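# Crank a desk-mounted pencil sharpener just over one turn

## Task

A pencil sharpener is fixed to the desk. Rotate its crank slightly more than one complete revolution in the clockwise sense, as seen when facing the side where the crank sits. Then release it and back the robot away. The robot must not topple or finish leaning, or the attempt fails, and the turned state has to hold without the robot keeping it there.

## Robot and tools

Robot: TidyBot++, a wheeled base (0.54 m long, 0.50 m wide, 0.38 m tall) on four driven casters, carrying one seven-joint arm with a two-finger gripper. The shoulder sits 0.12 m ahead of the base centre at 0.68 m height. Arm segments: upper arm 0.42 m, forearm 0.31 m, hand 0.31 m to the hand point. The arm begins folded, hand pointing down, poking up to 0.08 m beyond the base front, elbow up to 1.15 m high. A downward-pointing hand reaches at most about 0.94 m height, and only near the base.

Frames: base frame has its origin on the floor below the base centre, x forward, y left, z up. hand_pose is reported in it: the point midway between the finger pads, its z axis along the fingers, its y axis the closing direction. The odometry frame is the base frame as it was at scene start. base_odometry counts wheel rotation, so slip looks like travel; heading is positive leftward, in -3.142 to 3.142. base_tilt is in degrees, forward and right positive; it carries a fixed bias near 1 degree.

execute_actions: argument actions is a list holding one action (or empty, which just reports state and pictures). An action may contain base, joints, or both, plus optional speeds; its motions start together. base holds exactly one relative command, an offset from where the base last measured itself: translate_m (metres, forward positive, -2 to 2), strafe_m (metres, left positive, -2 to 2) or rotate_rad (radians, counter-clockwise from above positive, -6.3 to 6.3). joints is a dict of absolute targets by name, in radians: joint_1_rad (whole arm about vertical; positive turns clockwise seen from above, opposite to rotate_rad), joint_2_rad shoulder -2.249 to 2.249, joint_3_rad (upper-arm roll, any angle), joint_4_rad elbow -2.579 to 2.579, joint_5_rad (forearm roll, any angle), joint_6_rad wrist -2.099 to 2.099, joint_7_rad (hand roll, any angle; hand down, positive is counter-clockwise from above, and at 1.57 the fingers part left/right). gripper_pos is a 0 to 1 scale: 0 open, 1 shut; pad gap is roughly 85 x (1 - gripper_pos) mm. Unlimited joints take the short way round, so turn them beyond half a revolution in steps under pi. speeds caps top speed for that action: translate_m and strafe_m 0.05 to 0.5 m/s, rotate_rad 0.1 to 1.57 rad/s (defaults are the maxima). Base moves needing more than 8.667 s are refused; no action exceeds 15 s. cameras picks images: base_camera, wrist_camera or all; [] gives none. Unknown keys or out-of-range numbers reject the call with no motion. Joints or base left out of an action may keep pushing toward earlier targets.

Planar arm estimate, with joint_1_rad 0, joint_3_rad 3.14, joint_5_rad 0: tilt from vertical is joint_2 for the upper arm, joint_2 - joint_4 for the forearm, joint_2 - joint_4 - joint_6 for the hand; forward reach is the sum of length x sin(tilt), height above shoulder the sum of length x cos(tilt).

wait: seconds from 0 to 10; commands nothing and returns state and images. zoom_image: camera (base_camera or wrist_camera) and region [x0, y0, x1, y1] in pixels from the top-left, at most 504 x 504, on that camera's newest full image. finished_scene: scene number; ends the scene irreversibly and tells whether it succeeded.

Result lines: base_status and joint_status tell how each motion ended. done means reached (for the base, wheels turned the commanded amount, even if slipping). off_target means resting short and perhaps still pushing. contact_stop or time_out means the target is dropped and position held. A blocked base may still read done while stopped short. joint command not followed plus cause: means a self-collision check held back all arm targets (the gripper still moves); no such check protects the base. on_its_own lists uncommanded changes. motor_effort gives percent of maximum, bracketed value the action's peak. Motor temperatures lists one value per arm joint; MOTOR HOT appears from 60 °C, and at 75 °C an OVER-TEMPERATURE FAULT makes the arm sag, with joints showing limit_stop_at_motor_heat. ARM HIT signals a hard strike on the base or arm itself. A torque sensor reaching its limit (104.5 N m joints 1-4, 51.3 N m joints 5-7; warnings at 56.7 and 29.4) freezes the arm and gripper for 10 s and skips the rest of the call, though the base continues.

Friction can leave joints a bit off while reporting done; resending the same target does nothing, so send previous command plus (wanted minus read). hand_pose may be a centimetre or two wrong; trust the images. Joint tolerances are ±0.039 for joints 1-4, ±0.056 for 5-7, ±0.03 gripper.

Cameras: base_camera (pinhole, 644x364) on the base looking forward-down; wrist_camera (fisheye, 644x476) looks along the hand. Calibration matrices map base frame to camera frame and shift with the arm.

Avoid: driving while the arm is snagged high (tipping), sideways yanks on a raised hand (lifts wheels), hard shoves, knocking things over, and leaving the hand on the crank. After turning, open the gripper, lift clear, back off, and check tilt before ending.

Each tool is called after "Request:" by a JSON object that holds its "op" and its "data".

## Session

Request:
{"op": "execute_actions", "data": {"actions": []}}

Scene clock: 0.00 s.
Motor temperatures (°C, as the motors report them): [31 33 29 30 35 45 45]
base_odometry: x=+0.000 y=+0.000 heading=+0.000 (m, m, rad; odometry frame)
base_tilt: forward=+0.0 right=+0.1 (deg)
base_status: not commanded
joint_positions: joint_1_rad=+0.006 joint_2_rad=-0.318 joint_3_rad=+3.171 joint_4_rad=-2.507 joint_5_rad=+0.035 joint_6_rad=-0.926 joint_7_rad=+1.547 gripper_pos=+0.000
joint_status: not commanded
motor_effort: joint_1_rad=+1 joint_2_rad=-1 joint_3_rad=+1 joint_4_rad=+13 joint_5_rad=+0 joint_6_rad=-1 joint_7_rad=+0 (%)
hand_pose: x=+0.2519 y=-0.0110 z=+0.5881 quat_wxyz=(+0.010, +1.000, -0.018, +0.013) (m; base frame)
pictures: base_camera, wrist_camera
Images, in order (width x height): base_camera 644x364, wrist_camera 644x476.

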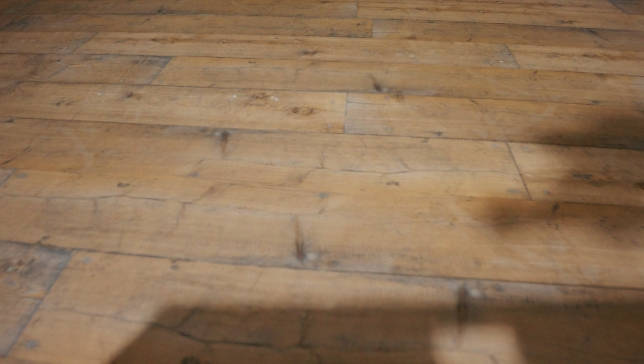

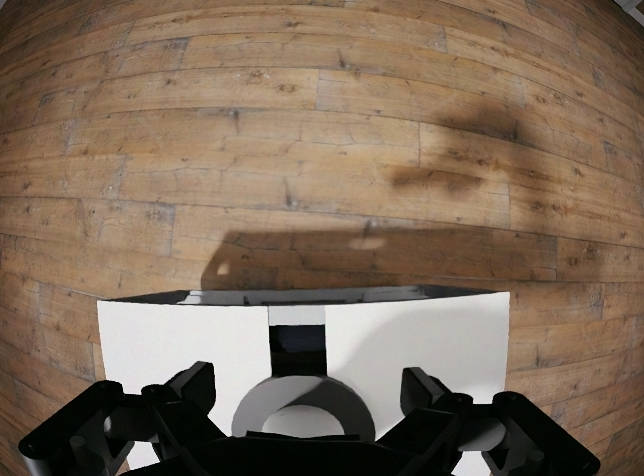

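Request:
{"op": "execute_actions", "data": {"actions": [{"joints":{"joint_2_rad":-0.4,"joint_4_rad":-2.0,"joint_6_rad":-0.2}}], "cameras": ["wrist_camera"]}}

Scene clock: 1.90 s.
Motor temperatures (°C, as the motors report them): [31 33 29 30 35 45 45]
base_odometry: x=+0.000 y=+0.000 heading=+0.000 (m, m, rad; odometry frame)
base_tilt: forward=+0.0 right=+0.1 (deg)
base_status: not commanded
joint_positions: joint_1_rad=+0.006 joint_2_rad=-0.381 joint_3_rad=+3.171 joint_4_rad=-2.006 joint_5_rad=+0.035 joint_6_rad=-0.225 joint_7_rad=+1.547 gripper_pos=+0.000
joint_status: all done
motor_effort: joint_1_rad=+1(1) joint_2_rad=-8(6) joint_3_rad=+1(1) joint_4_rad=+22(22) joint_5_rad=+0(0) joint_6_rad=+8(9) joint_7_rad=+0(0) (%)
hand_pose: x=+0.5756 y=-0.0193 z=+0.9699 quat_wxyz=(+0.012, +0.798, -0.015, +0.602) (m; base frame)
pictures: wrist_camera
camera_calibration (this result's frames):
wrist_camera: T_world_to_cam=[[-0.0634502, -0.99708, 0.0424806, -0.0359543], [-0.227654, -0.0269833, -0.973368, 1.14063], [0.971673, -0.0714313, -0.225277, -0.208813], [0, 0, 0, 1]] pos_world=[0.460284, -0.0199873, 1.06473]
Images, in order (width x height): wrist_camera 644x476.

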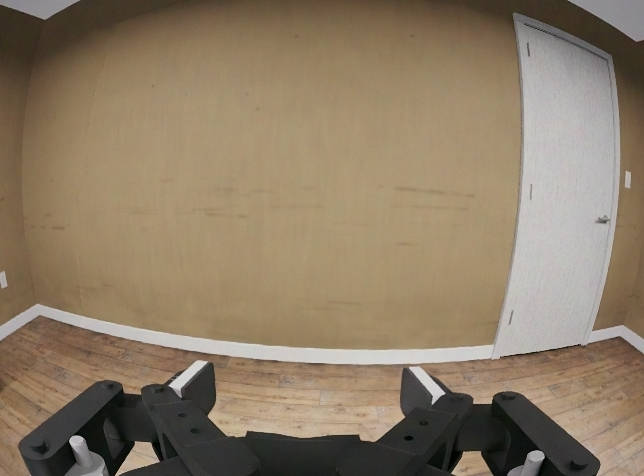

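Request:
{"op": "execute_actions", "data": {"actions": [{"base":{"rotate_rad":1.2}}]}}

Scene clock: 4.07 s.
Motor temperatures (°C, as the motors report them): [31 33 29 30 35 45 45]
base_odometry: x=+0.000 y=+0.000 heading=+1.199 (m, m, rad; odometry frame)
base_tilt: forward=+0.0 right=+0.1 (deg)
base_status: done
joint_positions: joint_1_rad=+0.006 joint_2_rad=-0.381 joint_3_rad=+3.171 joint_4_rad=-2.006 joint_5_rad=+0.035 joint_6_rad=-0.225 joint_7_rad=+1.547 gripper_pos=+0.000
joint_status: not commanded
motor_effort: joint_1_rad=+1(2) joint_2_rad=-7(9) joint_3_rad=+1(4) joint_4_rad=+21(22) joint_5_rad=+0(0) joint_6_rad=+8(9) joint_7_rad=+0(0) (%)
hand_pose: x=+0.5756 y=-0.0193 z=+0.9699 quat_wxyz=(+0.012, +0.798, -0.015, +0.602) (m; base frame)
pictures: base_camera, wrist_camera
camera_calibration (this result's frames):
wrist_camera: T_world_to_cam=[[-0.0634488, -0.997081, 0.042481, -0.0359547], [-0.227654, -0.0269841, -0.973368, 1.14063], [0.971673, -0.07143, -0.225277, -0.208813], [0, 0, 0, 1]] pos_world=[0.460284, -0.0199866, 1.06473]
Images, in order (width x height): base_camera 644x364, wrist_camera 644x476.

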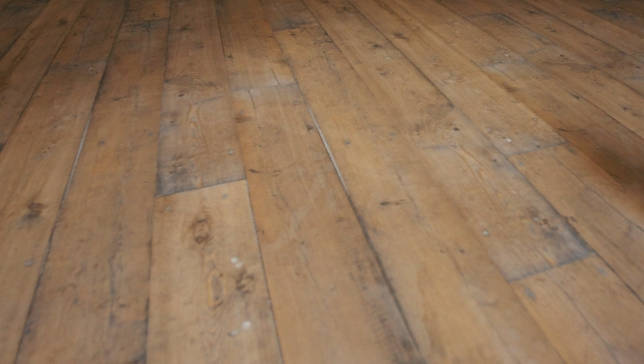

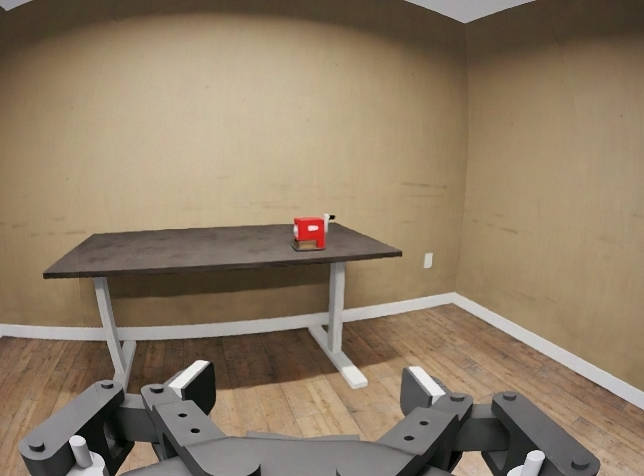

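Request:
{"op": "zoom_image", "data": {"camera": "wrist_camera", "region": [260, 195, 420, 290]}}

Region (260, 195, 420, 290) of wrist_camera's 644x476 image, scaled by 3.150; it fills the top 299 rows of this view, and the rest is white.

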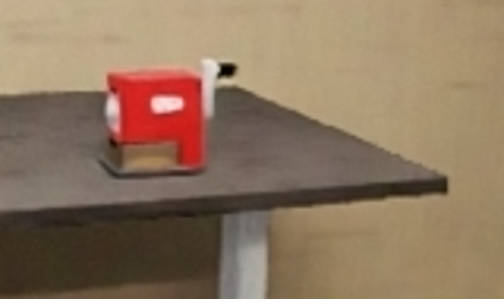

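Request:
{"op": "execute_actions", "data": {"actions": [{"base":{"rotate_rad":0.335}}], "cameras": []}}

Request:
{"op": "execute_actions", "data": {"actions": [{"base":{"strafe_m":-0.75}}], "cameras": []}}

Request:
{"op": "execute_actions", "data": {"actions": [{"base":{"translate_m":0.8},"joints":{"joint_6_rad":-0.5}}]}}

Scene clock: 6.70 s.
Motor temperatures (°C, as the motors report them): [31 33 29 30 35 45 45]
base_odometry: x=+0.000 y=+0.000 heading=+1.534 (m, m, rad; odometry frame)
base_tilt: forward=+0.0 right=+0.1 (deg)
base_status: done
joint_positions: joint_1_rad=+0.006 joint_2_rad=-0.381 joint_3_rad=+3.171 joint_4_rad=-2.006 joint_5_rad=+0.035 joint_6_rad=-0.225 joint_7_rad=+1.547 gripper_pos=+0.000
joint_status: not commanded
motor_effort: joint_1_rad=+1(1) joint_2_rad=-8(9) joint_3_rad=+1(2) joint_4_rad=+22(22) joint_5_rad=+0(0) joint_6_rad=+8(8) joint_7_rad=+0(0) (%)
hand_pose: x=+0.5756 y=-0.0193 z=+0.9699 quat_wxyz=(+0.012, +0.798, -0.015, +0.602) (m; base frame)
pictures: none
No camera images: the call's "cameras" was empty. Leave "cameras" out to get every camera's image.

Scene clock: 9.57 s.
Motor temperatures (°C, as the motors report them): [31 33 29 30 35 45 45]
base_odometry: x=+0.750 y=-0.027 heading=+1.534 (m, m, rad; odometry frame)
base_tilt: forward=-0.1 right=+0.1 (deg)
base_status: done
joint_positions: joint_1_rad=+0.006 joint_2_rad=-0.381 joint_3_rad=+3.171 joint_4_rad=-2.006 joint_5_rad=+0.035 joint_6_rad=-0.225 joint_7_rad=+1.547 gripper_pos=+0.000
joint_status: not commanded
motor_effort: joint_1_rad=+1(1) joint_2_rad=-7(8) joint_3_rad=+1(3) joint_4_rad=+22(22) joint_5_rad=+0(0) joint_6_rad=+9(9) joint_7_rad=+0(0) (%)
hand_pose: x=+0.5756 y=-0.0193 z=+0.9699 quat_wxyz=(+0.012, +0.798, -0.015, +0.602) (m; base frame)
pictures: none
No camera images: the call's "cameras" was empty. Leave "cameras" out to get every camera's image.

Scene clock: 12.53 s.
Motor temperatures (°C, as the motors report them): [31 33 29 30 35 45 45]
base_odometry: x=+0.779 y=+0.773 heading=+1.534 (m, m, rad; odometry frame)
base_tilt: forward=+0.1 right=+0.0 (deg)
base_status: done
joint_positions: joint_1_rad=+0.006 joint_2_rad=-0.391 joint_3_rad=+3.171 joint_4_rad=-2.006 joint_5_rad=+0.035 joint_6_rad=-0.491 joint_7_rad=+1.547 gripper_pos=+0.000
joint_status: all done
motor_effort: joint_1_rad=+0(1) joint_2_rad=-6(9) joint_3_rad=+1(2) joint_4_rad=+21(22) joint_5_rad=+1(0) joint_6_rad=+7(9) joint_7_rad=+0(0) (%)
hand_pose: x=+0.5404 y=-0.0201 z=+0.8987 quat_wxyz=(+0.012, +0.868, -0.018, +0.495) (m; base frame)
pictures: base_camera, wrist_camera
camera_calibration (this result's frames):
wrist_camera: T_world_to_cam=[[-0.0580322, -0.997073, 0.0497769, -0.0454336], [-0.466211, -0.0170228, -0.88451, 1.11249], [0.882768, -0.0745366, -0.463858, 0.0717604], [0, 0, 0, 1]] pos_world=[0.45267, -0.0210142, 1.01956]
Images, in order (width x height): base_camera 644x364, wrist_camera 644x476.

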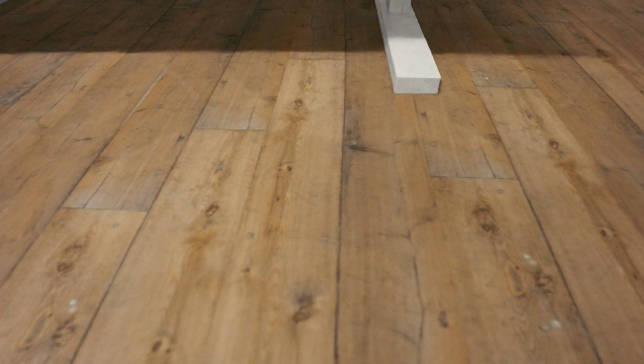

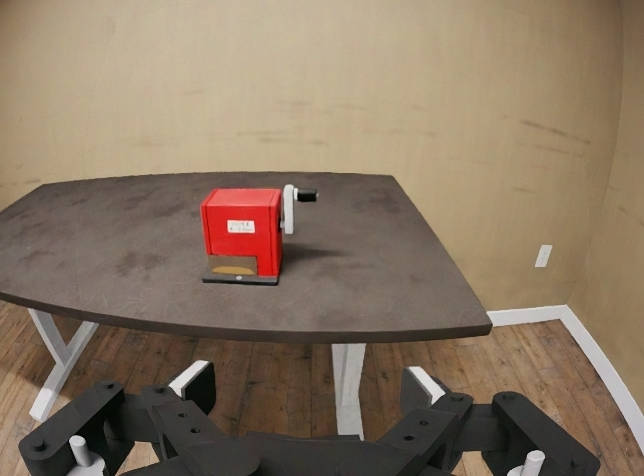

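Request:
{"op": "zoom_image", "data": {"camera": "wrist_camera", "region": [190, 170, 340, 300]}}

Region (190, 170, 340, 300) of wrist_camera's 644x476 image, scaled by 3.360; it fills the top 437 rows of this view, and the rest is white.

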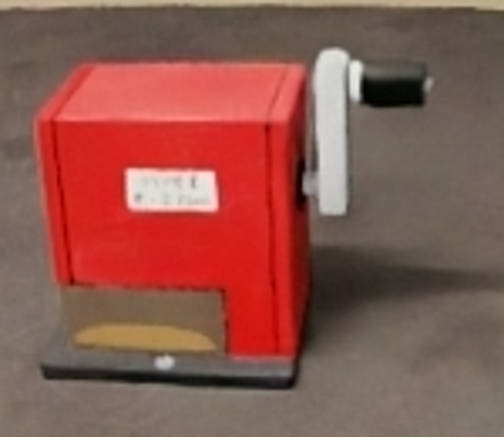

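Request:
{"op": "execute_actions", "data": {"actions": [{"base":{"rotate_rad":-0.06},"joints":{"joint_2_rad":-0.011,"joint_4_rad":-1.421,"joint_5_rad":-0.3,"joint_6_rad":-0.96,"joint_7_rad":-0.17,"gripper_pos":0.35}}]}}

Scene clock: 17.00 s.
Motor temperatures (°C, as the motors report them): [31 33 29 30 35 45 45]
base_odometry: x=+0.779 y=+0.773 heading=+1.474 (m, m, rad; odometry frame)
base_tilt: forward=+0.0 right=+0.1 (deg)
base_status: done
joint_positions: joint_1_rad=+0.006 joint_2_rad=-0.028 joint_3_rad=+3.171 joint_4_rad=-1.432 joint_5_rad=-0.264 joint_6_rad=-0.928 joint_7_rad=-0.148 gripper_pos=+0.350
joint_status: all done
motor_effort: joint_1_rad=+0(1) joint_2_rad=-19(20) joint_3_rad=+1(3) joint_4_rad=+20(23) joint_5_rad=-1(2) joint_6_rad=+6(8) joint_7_rad=+0(0) (%)
hand_pose: x=+0.6434 y=+0.0478 z=+0.9484 quat_wxyz=(-0.377, +0.559, -0.720, +0.164) (m; base frame)
pictures: base_camera, wrist_camera
camera_calibration (this result's frames):
wrist_camera: T_world_to_cam=[[-0.709742, 0.28499, -0.644241, 1.04207], [0.105266, 0.947153, 0.303019, -0.334403], [0.696553, 0.147249, -0.702234, 0.344192], [0, 0, 0, 1]] pos_world=[0.535056, -0.0309308, 1.01438]
Images, in order (width x height): base_camera 644x364, wrist_camera 644x476.

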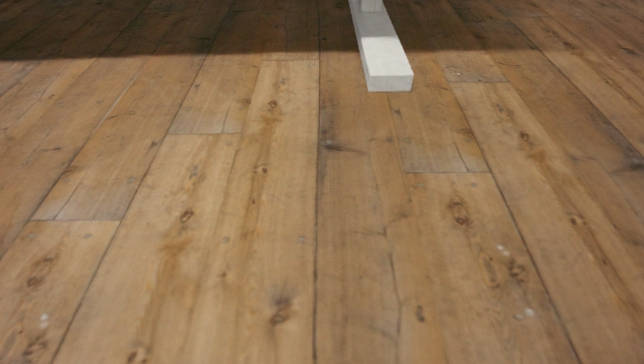

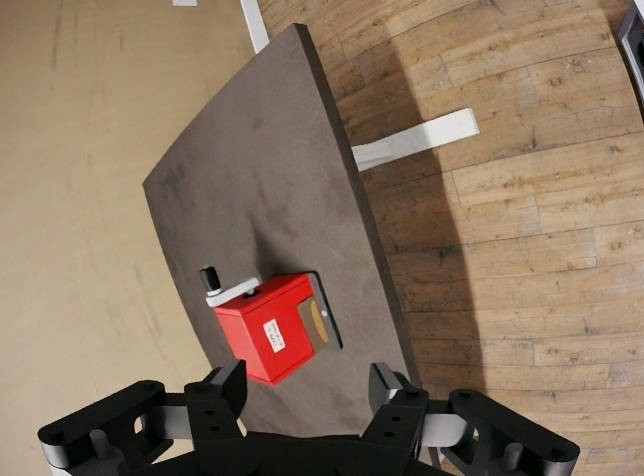

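Request:
{"op": "execute_actions", "data": {"actions": [{"base":{"translate_m":0.2},"joints":{"joint_7_rad":0.2}}], "cameras": ["wrist_camera"]}}

Scene clock: 18.90 s.
Motor temperatures (°C, as the motors report them): [31 33 29 30 35 45 45]
base_odometry: x=+0.799 y=+0.972 heading=+1.473 (m, m, rad; odometry frame)
base_tilt: forward=+0.0 right=+0.1 (deg)
base_status: done
joint_positions: joint_1_rad=+0.006 joint_2_rad=-0.014 joint_3_rad=+3.171 joint_4_rad=-1.430 joint_5_rad=-0.265 joint_6_rad=-0.931 joint_7_rad=+0.193 gripper_pos=+0.350
joint_status: all done
motor_effort: joint_1_rad=+1(0) joint_2_rad=-20(23) joint_3_rad=+1(0) joint_4_rad=+21(21) joint_5_rad=-1(2) joint_6_rad=+6(7) joint_7_rad=+0(1) (%)
hand_pose: x=+0.6467 y=+0.0480 z=+0.9415 quat_wxyz=(-0.339, +0.675, -0.618, +0.220) (m; base frame)
pictures: wrist_camera
camera_calibration (this result's frames):
wrist_camera: T_world_to_cam=[[-0.704524, -0.0453385, -0.708231, 1.1126], [-0.12674, 0.989952, 0.0627032, 0.041409], [0.698271, 0.133937, -0.703191, 0.337441], [0, 0, 0, 1]] pos_world=[0.553477, -0.035745, 1.02267]
Images, in order (width x height): wrist_camera 644x476.

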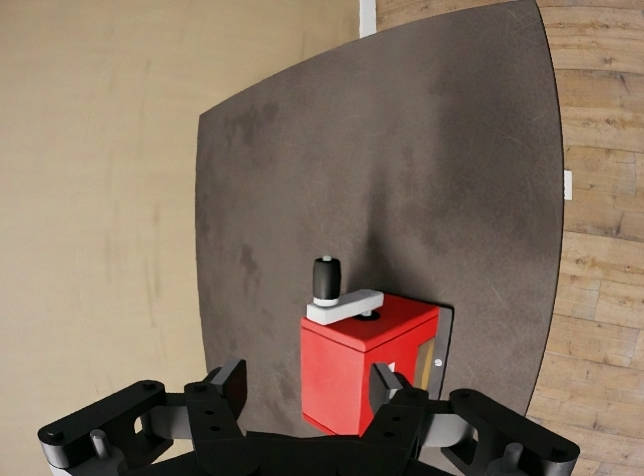

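Request:
{"op": "execute_actions", "data": {"actions": [{"base":{"strafe_m":-0.024},"joints":{"joint_2_rad":0.14,"joint_4_rad":-1.36}}], "cameras": ["wrist_camera"]}}

Scene clock: 21.20 s.
Motor temperatures (°C, as the motors report them): [31 33 29 30 35 45 45]
base_odometry: x=+0.823 y=+0.970 heading=+1.474 (m, m, rad; odometry frame)
base_tilt: forward=+0.0 right=+0.1 (deg)
base_status: done
joint_positions: joint_1_rad=+0.006 joint_2_rad=+0.136 joint_3_rad=+3.171 joint_4_rad=-1.371 joint_5_rad=-0.266 joint_6_rad=-0.931 joint_7_rad=+0.193 gripper_pos=+0.350
joint_status: all done
motor_effort: joint_1_rad=+0(2) joint_2_rad=-24(28) joint_3_rad=+0(3) joint_4_rad=+21(20) joint_5_rad=-1(2) joint_6_rad=+6(6) joint_7_rad=+0(0) (%)
hand_pose: x=+0.6928 y=+0.0477 z=+0.8899 quat_wxyz=(-0.311, +0.684, -0.632, +0.189) (m; base frame)
pictures: wrist_camera
camera_calibration (this result's frames):
wrist_camera: T_world_to_cam=[[-0.765853, -0.0454855, -0.641405, 1.09155], [-0.120744, 0.989924, 0.0739708, 0.0365833], [0.631577, 0.134097, -0.763628, 0.36901], [0, 0, 0, 1]] pos_world=[0.607323, -0.0360483, 0.979204]
Images, in order (width x height): wrist_camera 644x476.

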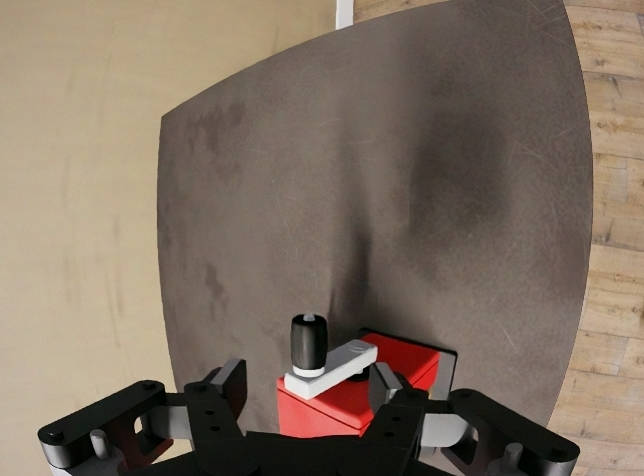

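Request:
{"op": "execute_actions", "data": {"actions": [{"base":{"strafe_m":-0.005},"joints":{"joint_2_rad":0.248,"joint_4_rad":-1.305}}], "cameras": ["wrist_camera"]}}

Scene clock: 22.57 s.
Motor temperatures (°C, as the motors report them): [31 34 29 30 35 45 45]
base_odometry: x=+0.828 y=+0.970 heading=+1.474 (m, m, rad; odometry frame)
base_tilt: forward=+0.0 right=+0.1 (deg)
base_status: done
joint_positions: joint_1_rad=+0.006 joint_2_rad=+0.239 joint_3_rad=+3.171 joint_4_rad=-1.315 joint_5_rad=-0.266 joint_6_rad=-0.931 joint_7_rad=+0.193 gripper_pos=+0.350
joint_status: all done
motor_effort: joint_1_rad=+1(3) joint_2_rad=-29(32) joint_3_rad=+1(2) joint_4_rad=+20(21) joint_5_rad=-1(2) joint_6_rad=+5(7) joint_7_rad=+0(0) (%)
hand_pose: x=+0.7251 y=+0.0474 z=+0.8575 quat_wxyz=(-0.295, +0.688, -0.639, +0.173) (m; base frame)
pictures: wrist_camera
camera_calibration (this result's frames):
wrist_camera: T_world_to_cam=[[-0.79535, -0.0462029, -0.604387, 1.08518], [-0.117457, 0.989939, 0.078892, 0.0365381], [0.594661, 0.133736, -0.792775, 0.375664], [0, 0, 0, 1]] pos_world=[0.643997, -0.0362719, 0.950804]
Images, in order (width x height): wrist_camera 644x476.

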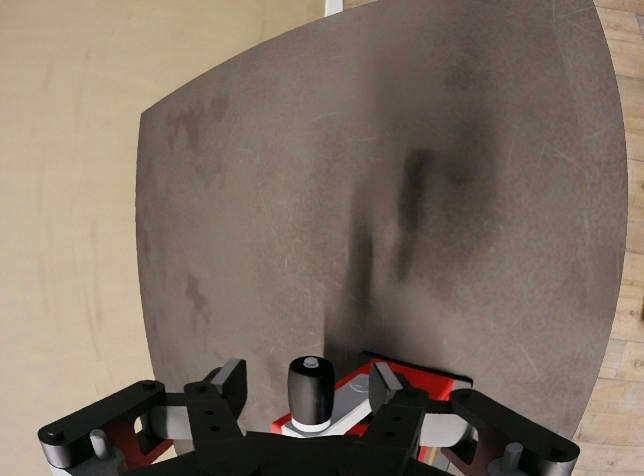

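Request:
{"op": "execute_actions", "data": {"actions": [{"joints":{"gripper_pos":1.0}}], "cameras": ["wrist_camera"]}}

Scene clock: 23.67 s.
Motor temperatures (°C, as the motors report them): [31 34 29 30 35 45 45]
base_odometry: x=+0.828 y=+0.970 heading=+1.474 (m, m, rad; odometry frame)
base_tilt: forward=+0.0 right=+0.1 (deg)
base_status: not commanded
joint_positions: joint_1_rad=+0.006 joint_2_rad=+0.239 joint_3_rad=+3.171 joint_4_rad=-1.314 joint_5_rad=-0.266 joint_6_rad=-0.932 joint_7_rad=+0.193 gripper_pos=+0.805
joint_status: gripper_pos off_target (ended at +0.805, target +1.000)
motor_effort: joint_1_rad=+0(1) joint_2_rad=-29(30) joint_3_rad=-2(1) joint_4_rad=+21(22) joint_5_rad=-2(3) joint_6_rad=+7(7) joint_7_rad=+0(0) (%)
hand_pose: x=+0.7251 y=+0.0475 z=+0.8577 quat_wxyz=(-0.295, +0.688, -0.639, +0.173) (m; base frame)
pictures: wrist_camera
camera_calibration (this result's frames):
wrist_camera: T_world_to_cam=[[-0.795285, -0.0463325, -0.604463, 1.08535], [-0.117621, 0.989921, 0.0788749, 0.0366256], [0.594716, 0.133826, -0.792719, 0.375745], [0, 0, 0, 1]] pos_world=[0.644012, -0.0362537, 0.951027]
Images, in order (width x height): wrist_camera 644x476.

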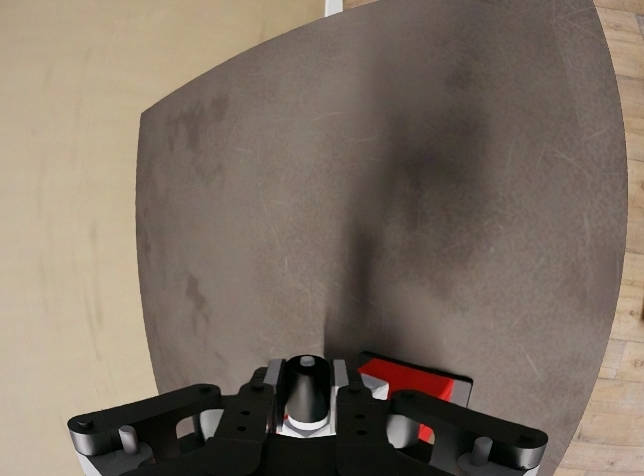

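Request:
{"op": "execute_actions", "data": {"actions": [{"joints":{"joint_2_rad":0.33,"joint_4_rad":-1.222}}], "cameras": ["wrist_camera"]}}

Scene clock: 25.30 s.
Motor temperatures (°C, as the motors report them): [31 34 29 30 35 45 45]
base_odometry: x=+0.828 y=+0.970 heading=+1.474 (m, m, rad; odometry frame)
base_tilt: forward=+0.0 right=+0.1 (deg)
base_status: not commanded
joint_positions: joint_1_rad=+0.006 joint_2_rad=+0.318 joint_3_rad=+3.171 joint_4_rad=-1.237 joint_5_rad=-0.267 joint_6_rad=-0.940 joint_7_rad=+0.193 gripper_pos=+0.805
joint_status: all done
motor_effort: joint_1_rad=+1(2) joint_2_rad=-32(34) joint_3_rad=+1(2) joint_4_rad=+20(22) joint_5_rad=-1(3) joint_6_rad=+6(7) joint_7_rad=+1(1) (%)
hand_pose: x=+0.7546 y=+0.0476 z=+0.8464 quat_wxyz=(-0.292, +0.690, -0.640, +0.170) (m; base frame)
pictures: wrist_camera
camera_calibration (this result's frames):
wrist_camera: T_world_to_cam=[[-0.800472, -0.0493848, -0.597332, 1.10002], [-0.119498, 0.989741, 0.0783087, 0.0427852], [0.587337, 0.134064, -0.798162, 0.359373], [0, 0, 0, 1]] pos_world=[0.674577, -0.0362007, 0.940566]
Images, in order (width x height): wrist_camera 644x476.

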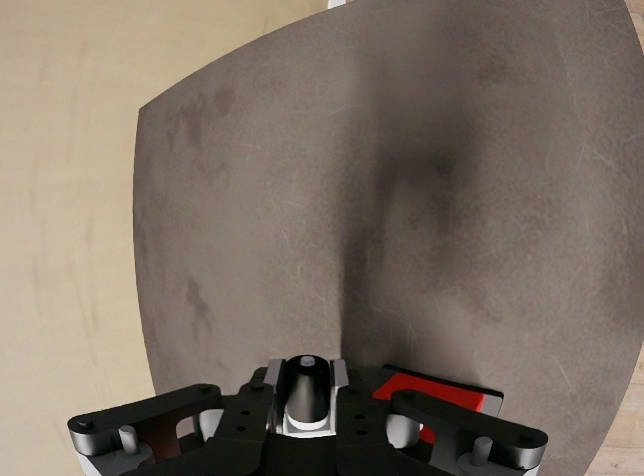

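The knob moves freely. Continuing around the circle.

Request:
{"op": "execute_actions", "data": {"actions": [{"joints":{"joint_2_rad":0.41,"joint_4_rad":-1.195}}], "cameras": []}}

Request:
{"op": "execute_actions", "data": {"actions": [{"joints":{"joint_2_rad":0.43,"joint_4_rad":-1.26}}], "cameras": ["wrist_camera"]}}

Scene clock: 26.47 s.
Motor temperatures (°C, as the motors report them): [31 34 29 30 35 45 45]
base_odometry: x=+0.828 y=+0.970 heading=+1.474 (m, m, rad; odometry frame)
base_tilt: forward=+0.0 right=+0.1 (deg)
base_status: not commanded
joint_positions: joint_1_rad=+0.006 joint_2_rad=+0.393 joint_3_rad=+3.171 joint_4_rad=-1.207 joint_5_rad=-0.268 joint_6_rad=-0.940 joint_7_rad=+0.193 gripper_pos=+0.805
joint_status: all done
motor_effort: joint_1_rad=+2(2) joint_2_rad=-34(36) joint_3_rad=+2(2) joint_4_rad=+21(22) joint_5_rad=-1(1) joint_6_rad=+7(8) joint_7_rad=+0(1) (%)
hand_pose: x=+0.7730 y=+0.0477 z=+0.8128 quat_wxyz=(-0.278, +0.694, -0.646, +0.154) (m; base frame)
pictures: none
No camera images: the call's "cameras" was empty. Leave "cameras" out to get every camera's image.

Scene clock: 27.53 s.
Motor temperatures (°C, as the motors report them): [31 34 29 30 35 45 45]
base_odometry: x=+0.828 y=+0.970 heading=+1.474 (m, m, rad; odometry frame)
base_tilt: forward=+0.0 right=+0.2 (deg)
base_status: not commanded
joint_positions: joint_1_rad=+0.006 joint_2_rad=+0.414 joint_3_rad=+3.171 joint_4_rad=-1.247 joint_5_rad=-0.268 joint_6_rad=-0.940 joint_7_rad=+0.193 gripper_pos=+0.805
joint_status: all done
motor_effort: joint_1_rad=-2(1) joint_2_rad=-34(36) joint_3_rad=-1(2) joint_4_rad=+18(21) joint_5_rad=-2(2) joint_6_rad=+5(7) joint_7_rad=+0(1) (%)
hand_pose: x=+0.7645 y=+0.0480 z=+0.7798 quat_wxyz=(-0.258, +0.698, -0.655, +0.133) (m; base frame)
pictures: wrist_camera
camera_calibration (this result's frames):
wrist_camera: T_world_to_cam=[[-0.859602, -0.0478644, -0.508717, 1.04414], [-0.110233, 0.98953, 0.093163, 0.0301623], [0.498931, 0.136161, -0.855878, 0.412814], [0, 0, 0, 1]] pos_world=[0.694904, -0.0360784, 0.88168]
Images, in order (width x height): wrist_camera 644x476.

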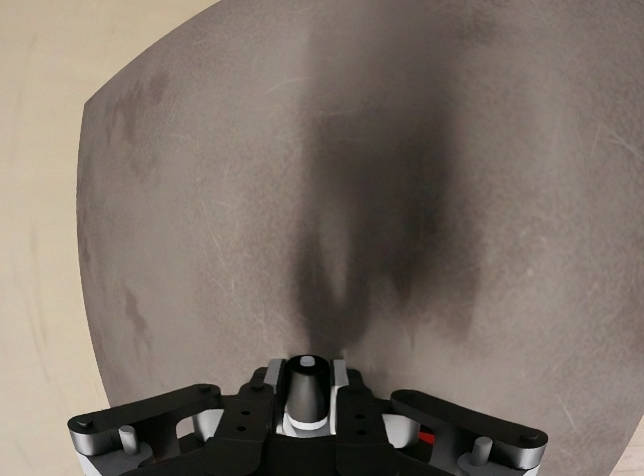

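Request:
{"op": "execute_actions", "data": {"actions": [{"joints":{"joint_2_rad":0.365,"joint_4_rad":-1.36}}], "cameras": []}}

Request:
{"op": "execute_actions", "data": {"actions": [{"joints":{"joint_2_rad":0.255,"joint_4_rad":-1.46}}], "cameras": ["wrist_camera"]}}

Scene clock: 28.77 s.
Motor temperatures (°C, as the motors report them): [31 34 29 30 35 45 45]
base_odometry: x=+0.828 y=+0.970 heading=+1.474 (m, m, rad; odometry frame)
base_tilt: forward=+0.0 right=+0.2 (deg)
base_status: not commanded
joint_positions: joint_1_rad=+0.007 joint_2_rad=+0.376 joint_3_rad=+3.171 joint_4_rad=-1.343 joint_5_rad=-0.268 joint_6_rad=-0.940 joint_7_rad=+0.193 gripper_pos=+0.805
joint_status: all done
motor_effort: joint_1_rad=-4(4) joint_2_rad=-31(34) joint_3_rad=-4(4) joint_4_rad=+17(19) joint_5_rad=-4(4) joint_6_rad=+2(4) joint_7_rad=+0(0) (%)
hand_pose: x=+0.7325 y=+0.0478 z=+0.7594 quat_wxyz=(-0.241, +0.700, -0.663, +0.112) (m; base frame)
pictures: none
No camera images: the call's "cameras" was empty. Leave "cameras" out to get every camera's image.

Scene clock: 29.73 s.
Motor temperatures (°C, as the motors report them): [31 34 29 30 35 45 45]
base_odometry: x=+0.828 y=+0.970 heading=+1.474 (m, m, rad; odometry frame)
base_tilt: forward=+0.0 right=+0.1 (deg)
base_status: not commanded
joint_positions: joint_1_rad=+0.009 joint_2_rad=+0.273 joint_3_rad=+3.171 joint_4_rad=-1.450 joint_5_rad=-0.268 joint_6_rad=-0.940 joint_7_rad=+0.193 gripper_pos=+0.805
joint_status: all done
motor_effort: joint_1_rad=-5(4) joint_2_rad=-29(32) joint_3_rad=-5(5) joint_4_rad=+20(21) joint_5_rad=-5(5) joint_6_rad=+4(4) joint_7_rad=+0(0) (%)
hand_pose: x=+0.6905 y=+0.0474 z=+0.7714 quat_wxyz=(-0.240, +0.699, -0.664, +0.110) (m; base frame)
pictures: wrist_camera
camera_calibration (this result's frames):
wrist_camera: T_world_to_cam=[[-0.889438, -0.0405745, -0.45525, 0.955263], [-0.0990808, 0.989483, 0.105389, 0.00621999], [0.446186, 0.138844, -0.884104, 0.500684], [0, 0, 0, 1]] pos_world=[0.626866, -0.0369122, 0.876885]
Images, in order (width x height): wrist_camera 644x476.

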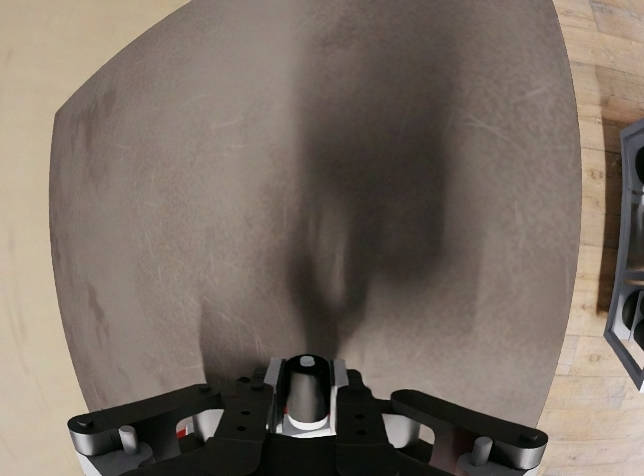

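Request:
{"op": "execute_actions", "data": {"actions": [{"joints":{"joint_2_rad":0.168,"joint_4_rad":-1.47}}], "cameras": []}}

Request:
{"op": "execute_actions", "data": {"actions": [{"joints":{"joint_2_rad":0.19,"joint_4_rad":-1.37}}], "cameras": []}}

Request:
{"op": "execute_actions", "data": {"actions": [{"joints":{"joint_2_rad":0.315,"joint_4_rad":-1.235}}], "cameras": ["wrist_camera"]}}

Scene clock: 31.00 s.
Motor temperatures (°C, as the motors report them): [31 34 29 30 35 45 45]
base_odometry: x=+0.828 y=+0.970 heading=+1.474 (m, m, rad; odometry frame)
base_tilt: forward=+0.0 right=+0.1 (deg)
base_status: not commanded
joint_positions: joint_1_rad=+0.009 joint_2_rad=+0.191 joint_3_rad=+3.172 joint_4_rad=-1.476 joint_5_rad=-0.268 joint_6_rad=-0.942 joint_7_rad=+0.193 gripper_pos=+0.805
joint_status: all done
motor_effort: joint_1_rad=-4(6) joint_2_rad=-27(33) joint_3_rad=-5(5) joint_4_rad=+21(23) joint_5_rad=-6(7) joint_6_rad=+5(7) joint_7_rad=+0(0) (%)
hand_pose: x=+0.6734 y=+0.0472 z=+0.8055 quat_wxyz=(-0.258, +0.696, -0.658, +0.129) (m; base frame)
pictures: none
No camera images: the call's "cameras" was empty. Leave "cameras" out to get every camera's image.

Scene clock: 32.07 s.
Motor temperatures (°C, as the motors report them): [31 34 29 30 35 45 45]
base_odometry: x=+0.828 y=+0.970 heading=+1.474 (m, m, rad; odometry frame)
base_tilt: forward=+0.0 right=+0.1 (deg)
base_status: not commanded
joint_positions: joint_1_rad=+0.012 joint_2_rad=+0.190 joint_3_rad=+3.173 joint_4_rad=-1.382 joint_5_rad=-0.268 joint_6_rad=-0.982 joint_7_rad=+0.193 gripper_pos=+0.805
joint_status: all done
motor_effort: joint_1_rad=+0(5) joint_2_rad=-27(29) joint_3_rad=+0(5) joint_4_rad=+20(27) joint_5_rad=-2(7) joint_6_rad=+6(13) joint_7_rad=+0(0) (%)
hand_pose: x=+0.6882 y=+0.0467 z=+0.8442 quat_wxyz=(-0.276, +0.695, -0.648, +0.148) (m; base frame)
pictures: none
No camera images: the call's "cameras" was empty. Leave "cameras" out to get every camera's image.

Scene clock: 33.10 s.
Motor temperatures (°C, as the motors report them): [31 34 29 30 35 45 45]
base_odometry: x=+0.828 y=+0.970 heading=+1.474 (m, m, rad; odometry frame)
base_tilt: forward=+0.1 right=+0.2 (deg)
base_status: not commanded
joint_positions: joint_1_rad=+0.012 joint_2_rad=+0.291 joint_3_rad=+3.173 joint_4_rad=-1.239 joint_5_rad=-0.273 joint_6_rad=-0.982 joint_7_rad=+0.193 gripper_pos=+0.805
joint_status: all done
motor_effort: joint_1_rad=+2(3) joint_2_rad=-29(30) joint_3_rad=+2(3) joint_4_rad=+19(21) joint_5_rad=+0(2) joint_6_rad=+6(7) joint_7_rad=+0(1) (%)
hand_pose: x=+0.7395 y=+0.0471 z=+0.8550 quat_wxyz=(-0.290, +0.692, -0.641, +0.162) (m; base frame)
pictures: wrist_camera
camera_calibration (this result's frames):
wrist_camera: T_world_to_cam=[[-0.809707, -0.0485273, -0.584824, 1.08911], [-0.121937, 0.988737, 0.0867831, 0.0354446], [0.574025, 0.141581, -0.806505, 0.391752], [0, 0, 0, 1]] pos_world=[0.661307, -0.0376584, 0.949812]
Images, in order (width x height): wrist_camera 644x476.

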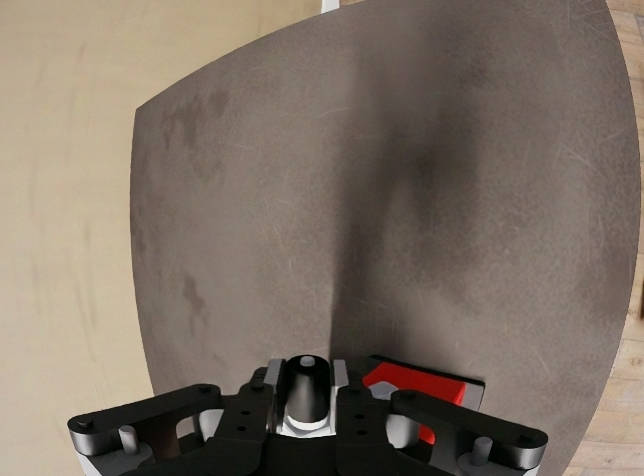

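Request:
{"op": "execute_actions", "data": {"actions": [{"joints":{"joint_2_rad":0.345,"joint_4_rad":-1.19}}], "cameras": []}}

Request:
{"op": "execute_actions", "data": {"actions": [{"joints":{"gripper_pos":0.3}}], "cameras": []}}

Request:
{"op": "execute_actions", "data": {"actions": [{"joints":{"joint_2_rad":0.1,"joint_4_rad":-1.28}}], "cameras": ["wrist_camera"]}}

Scene clock: 34.23 s.
Motor temperatures (°C, as the motors report them): [31 34 29 30 35 45 45]
base_odometry: x=+0.828 y=+0.970 heading=+1.474 (m, m, rad; odometry frame)
base_tilt: forward=+0.0 right=+0.1 (deg)
base_status: not commanded
joint_positions: joint_1_rad=+0.011 joint_2_rad=+0.328 joint_3_rad=+3.173 joint_4_rad=-1.207 joint_5_rad=-0.273 joint_6_rad=-0.982 joint_7_rad=+0.193 gripper_pos=+0.805
joint_status: all done
motor_effort: joint_1_rad=+3(4) joint_2_rad=-32(33) joint_3_rad=+3(4) joint_4_rad=+19(22) joint_5_rad=+0(0) joint_6_rad=+7(8) joint_7_rad=+0(0) (%)
hand_pose: x=+0.7533 y=+0.0472 z=+0.8478 quat_wxyz=(-0.288, +0.693, -0.642, +0.161) (m; base frame)
pictures: none
No camera images: the call's "cameras" was empty. Leave "cameras" out to get every camera's image.

Scene clock: 35.17 s.
Motor temperatures (°C, as the motors report them): [31 34 29 30 35 45 45]
base_odometry: x=+0.828 y=+0.970 heading=+1.474 (m, m, rad; odometry frame)
base_tilt: forward=+0.0 right=+0.0 (deg)
base_status: not commanded
joint_positions: joint_1_rad=+0.011 joint_2_rad=+0.329 joint_3_rad=+3.173 joint_4_rad=-1.203 joint_5_rad=-0.273 joint_6_rad=-0.982 joint_7_rad=+0.193 gripper_pos=+0.300
joint_status: all done
motor_effort: joint_1_rad=+1(4) joint_2_rad=-32(34) joint_3_rad=+0(3) joint_4_rad=+20(21) joint_5_rad=-1(2) joint_6_rad=+5(6) joint_7_rad=+0(0) (%)
hand_pose: x=+0.7543 y=+0.0471 z=+0.8496 quat_wxyz=(-0.289, +0.692, -0.641, +0.162) (m; base frame)
pictures: none
No camera images: the call's "cameras" was empty. Leave "cameras" out to get every camera's image.

Scene clock: 36.77 s.
Motor temperatures (°C, as the motors report them): [31 34 29 30 35 45 45]
base_odometry: x=+0.828 y=+0.970 heading=+1.474 (m, m, rad; odometry frame)
base_tilt: forward=+0.1 right=+0.1 (deg)
base_status: not commanded
joint_positions: joint_1_rad=+0.011 joint_2_rad=+0.097 joint_3_rad=+3.173 joint_4_rad=-1.268 joint_5_rad=-0.273 joint_6_rad=-0.982 joint_7_rad=+0.193 gripper_pos=+0.300
joint_status: all done
motor_effort: joint_1_rad=+0(0) joint_2_rad=-23(35) joint_3_rad=+1(0) joint_4_rad=+20(20) joint_5_rad=-1(1) joint_6_rad=+7(6) joint_7_rad=+0(0) (%)
hand_pose: x=+0.6907 y=+0.0480 z=+0.9561 quat_wxyz=(-0.341, +0.676, -0.615, +0.219) (m; base frame)
pictures: wrist_camera
camera_calibration (this result's frames):
wrist_camera: T_world_to_cam=[[-0.702405, -0.048963, -0.710091, 1.15438], [-0.134717, 0.988745, 0.0650816, 0.0493456], [0.698912, 0.141375, -0.701096, 0.314181], [0, 0, 0, 1]] pos_world=[0.597906, -0.0366855, 1.03677]
Images, in order (width x height): wrist_camera 644x476.

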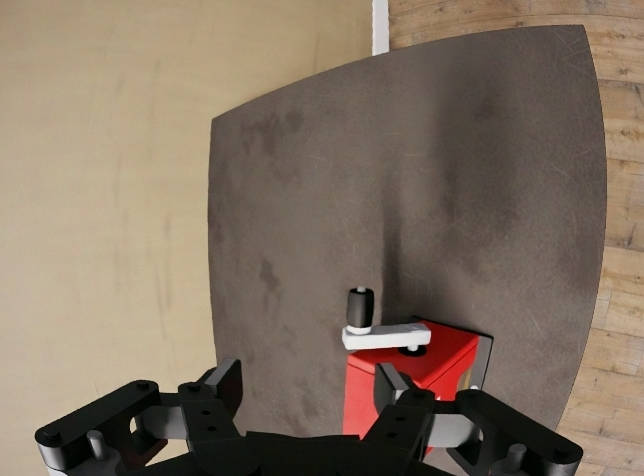

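Request:
{"op": "execute_actions", "data": {"actions": [{"base":{"translate_m":-0.4},"joints":{"joint_2_rad":-0.3,"joint_4_rad":-1.7}}], "cameras": ["wrist_camera"]}}

Request:
{"op": "finished_scene", "data": {"scene": 1}}

Scene clock: 39.10 s.
Motor temperatures (°C, as the motors report them): [31 34 29 30 35 45 45]
base_odometry: x=+0.790 y=+0.571 heading=+1.474 (m, m, rad; odometry frame)
base_tilt: forward=+0.0 right=+0.0 (deg)
base_status: done
joint_positions: joint_1_rad=+0.011 joint_2_rad=-0.307 joint_3_rad=+3.173 joint_4_rad=-1.688 joint_5_rad=-0.273 joint_6_rad=-0.982 joint_7_rad=+0.193 gripper_pos=+0.300
joint_status: all done
motor_effort: joint_1_rad=+1(1) joint_2_rad=-9(27) joint_3_rad=+1(0) joint_4_rad=+19(21) joint_5_rad=-1(2) joint_6_rad=+6(7) joint_7_rad=+0(0) (%)
hand_pose: x=+0.5202 y=+0.0526 z=+0.9307 quat_wxyz=(-0.341, +0.676, -0.619, +0.209) (m; base frame)
pictures: wrist_camera
camera_calibration (this result's frames):
wrist_camera: T_world_to_cam=[[-0.713704, -0.0406691, -0.699265, 1.01217], [-0.134877, 0.987609, 0.0802231, 0.00958703], [0.687339, 0.151571, -0.710346, 0.428969], [0, 0, 0, 1]] pos_world=[0.428837, -0.0333232, 1.01172]
Images, in order (width x height): wrist_camera 644x476.

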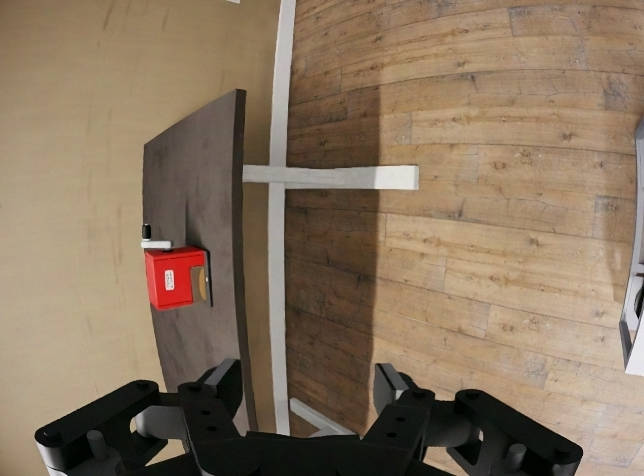

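The scene is finished: the task was done.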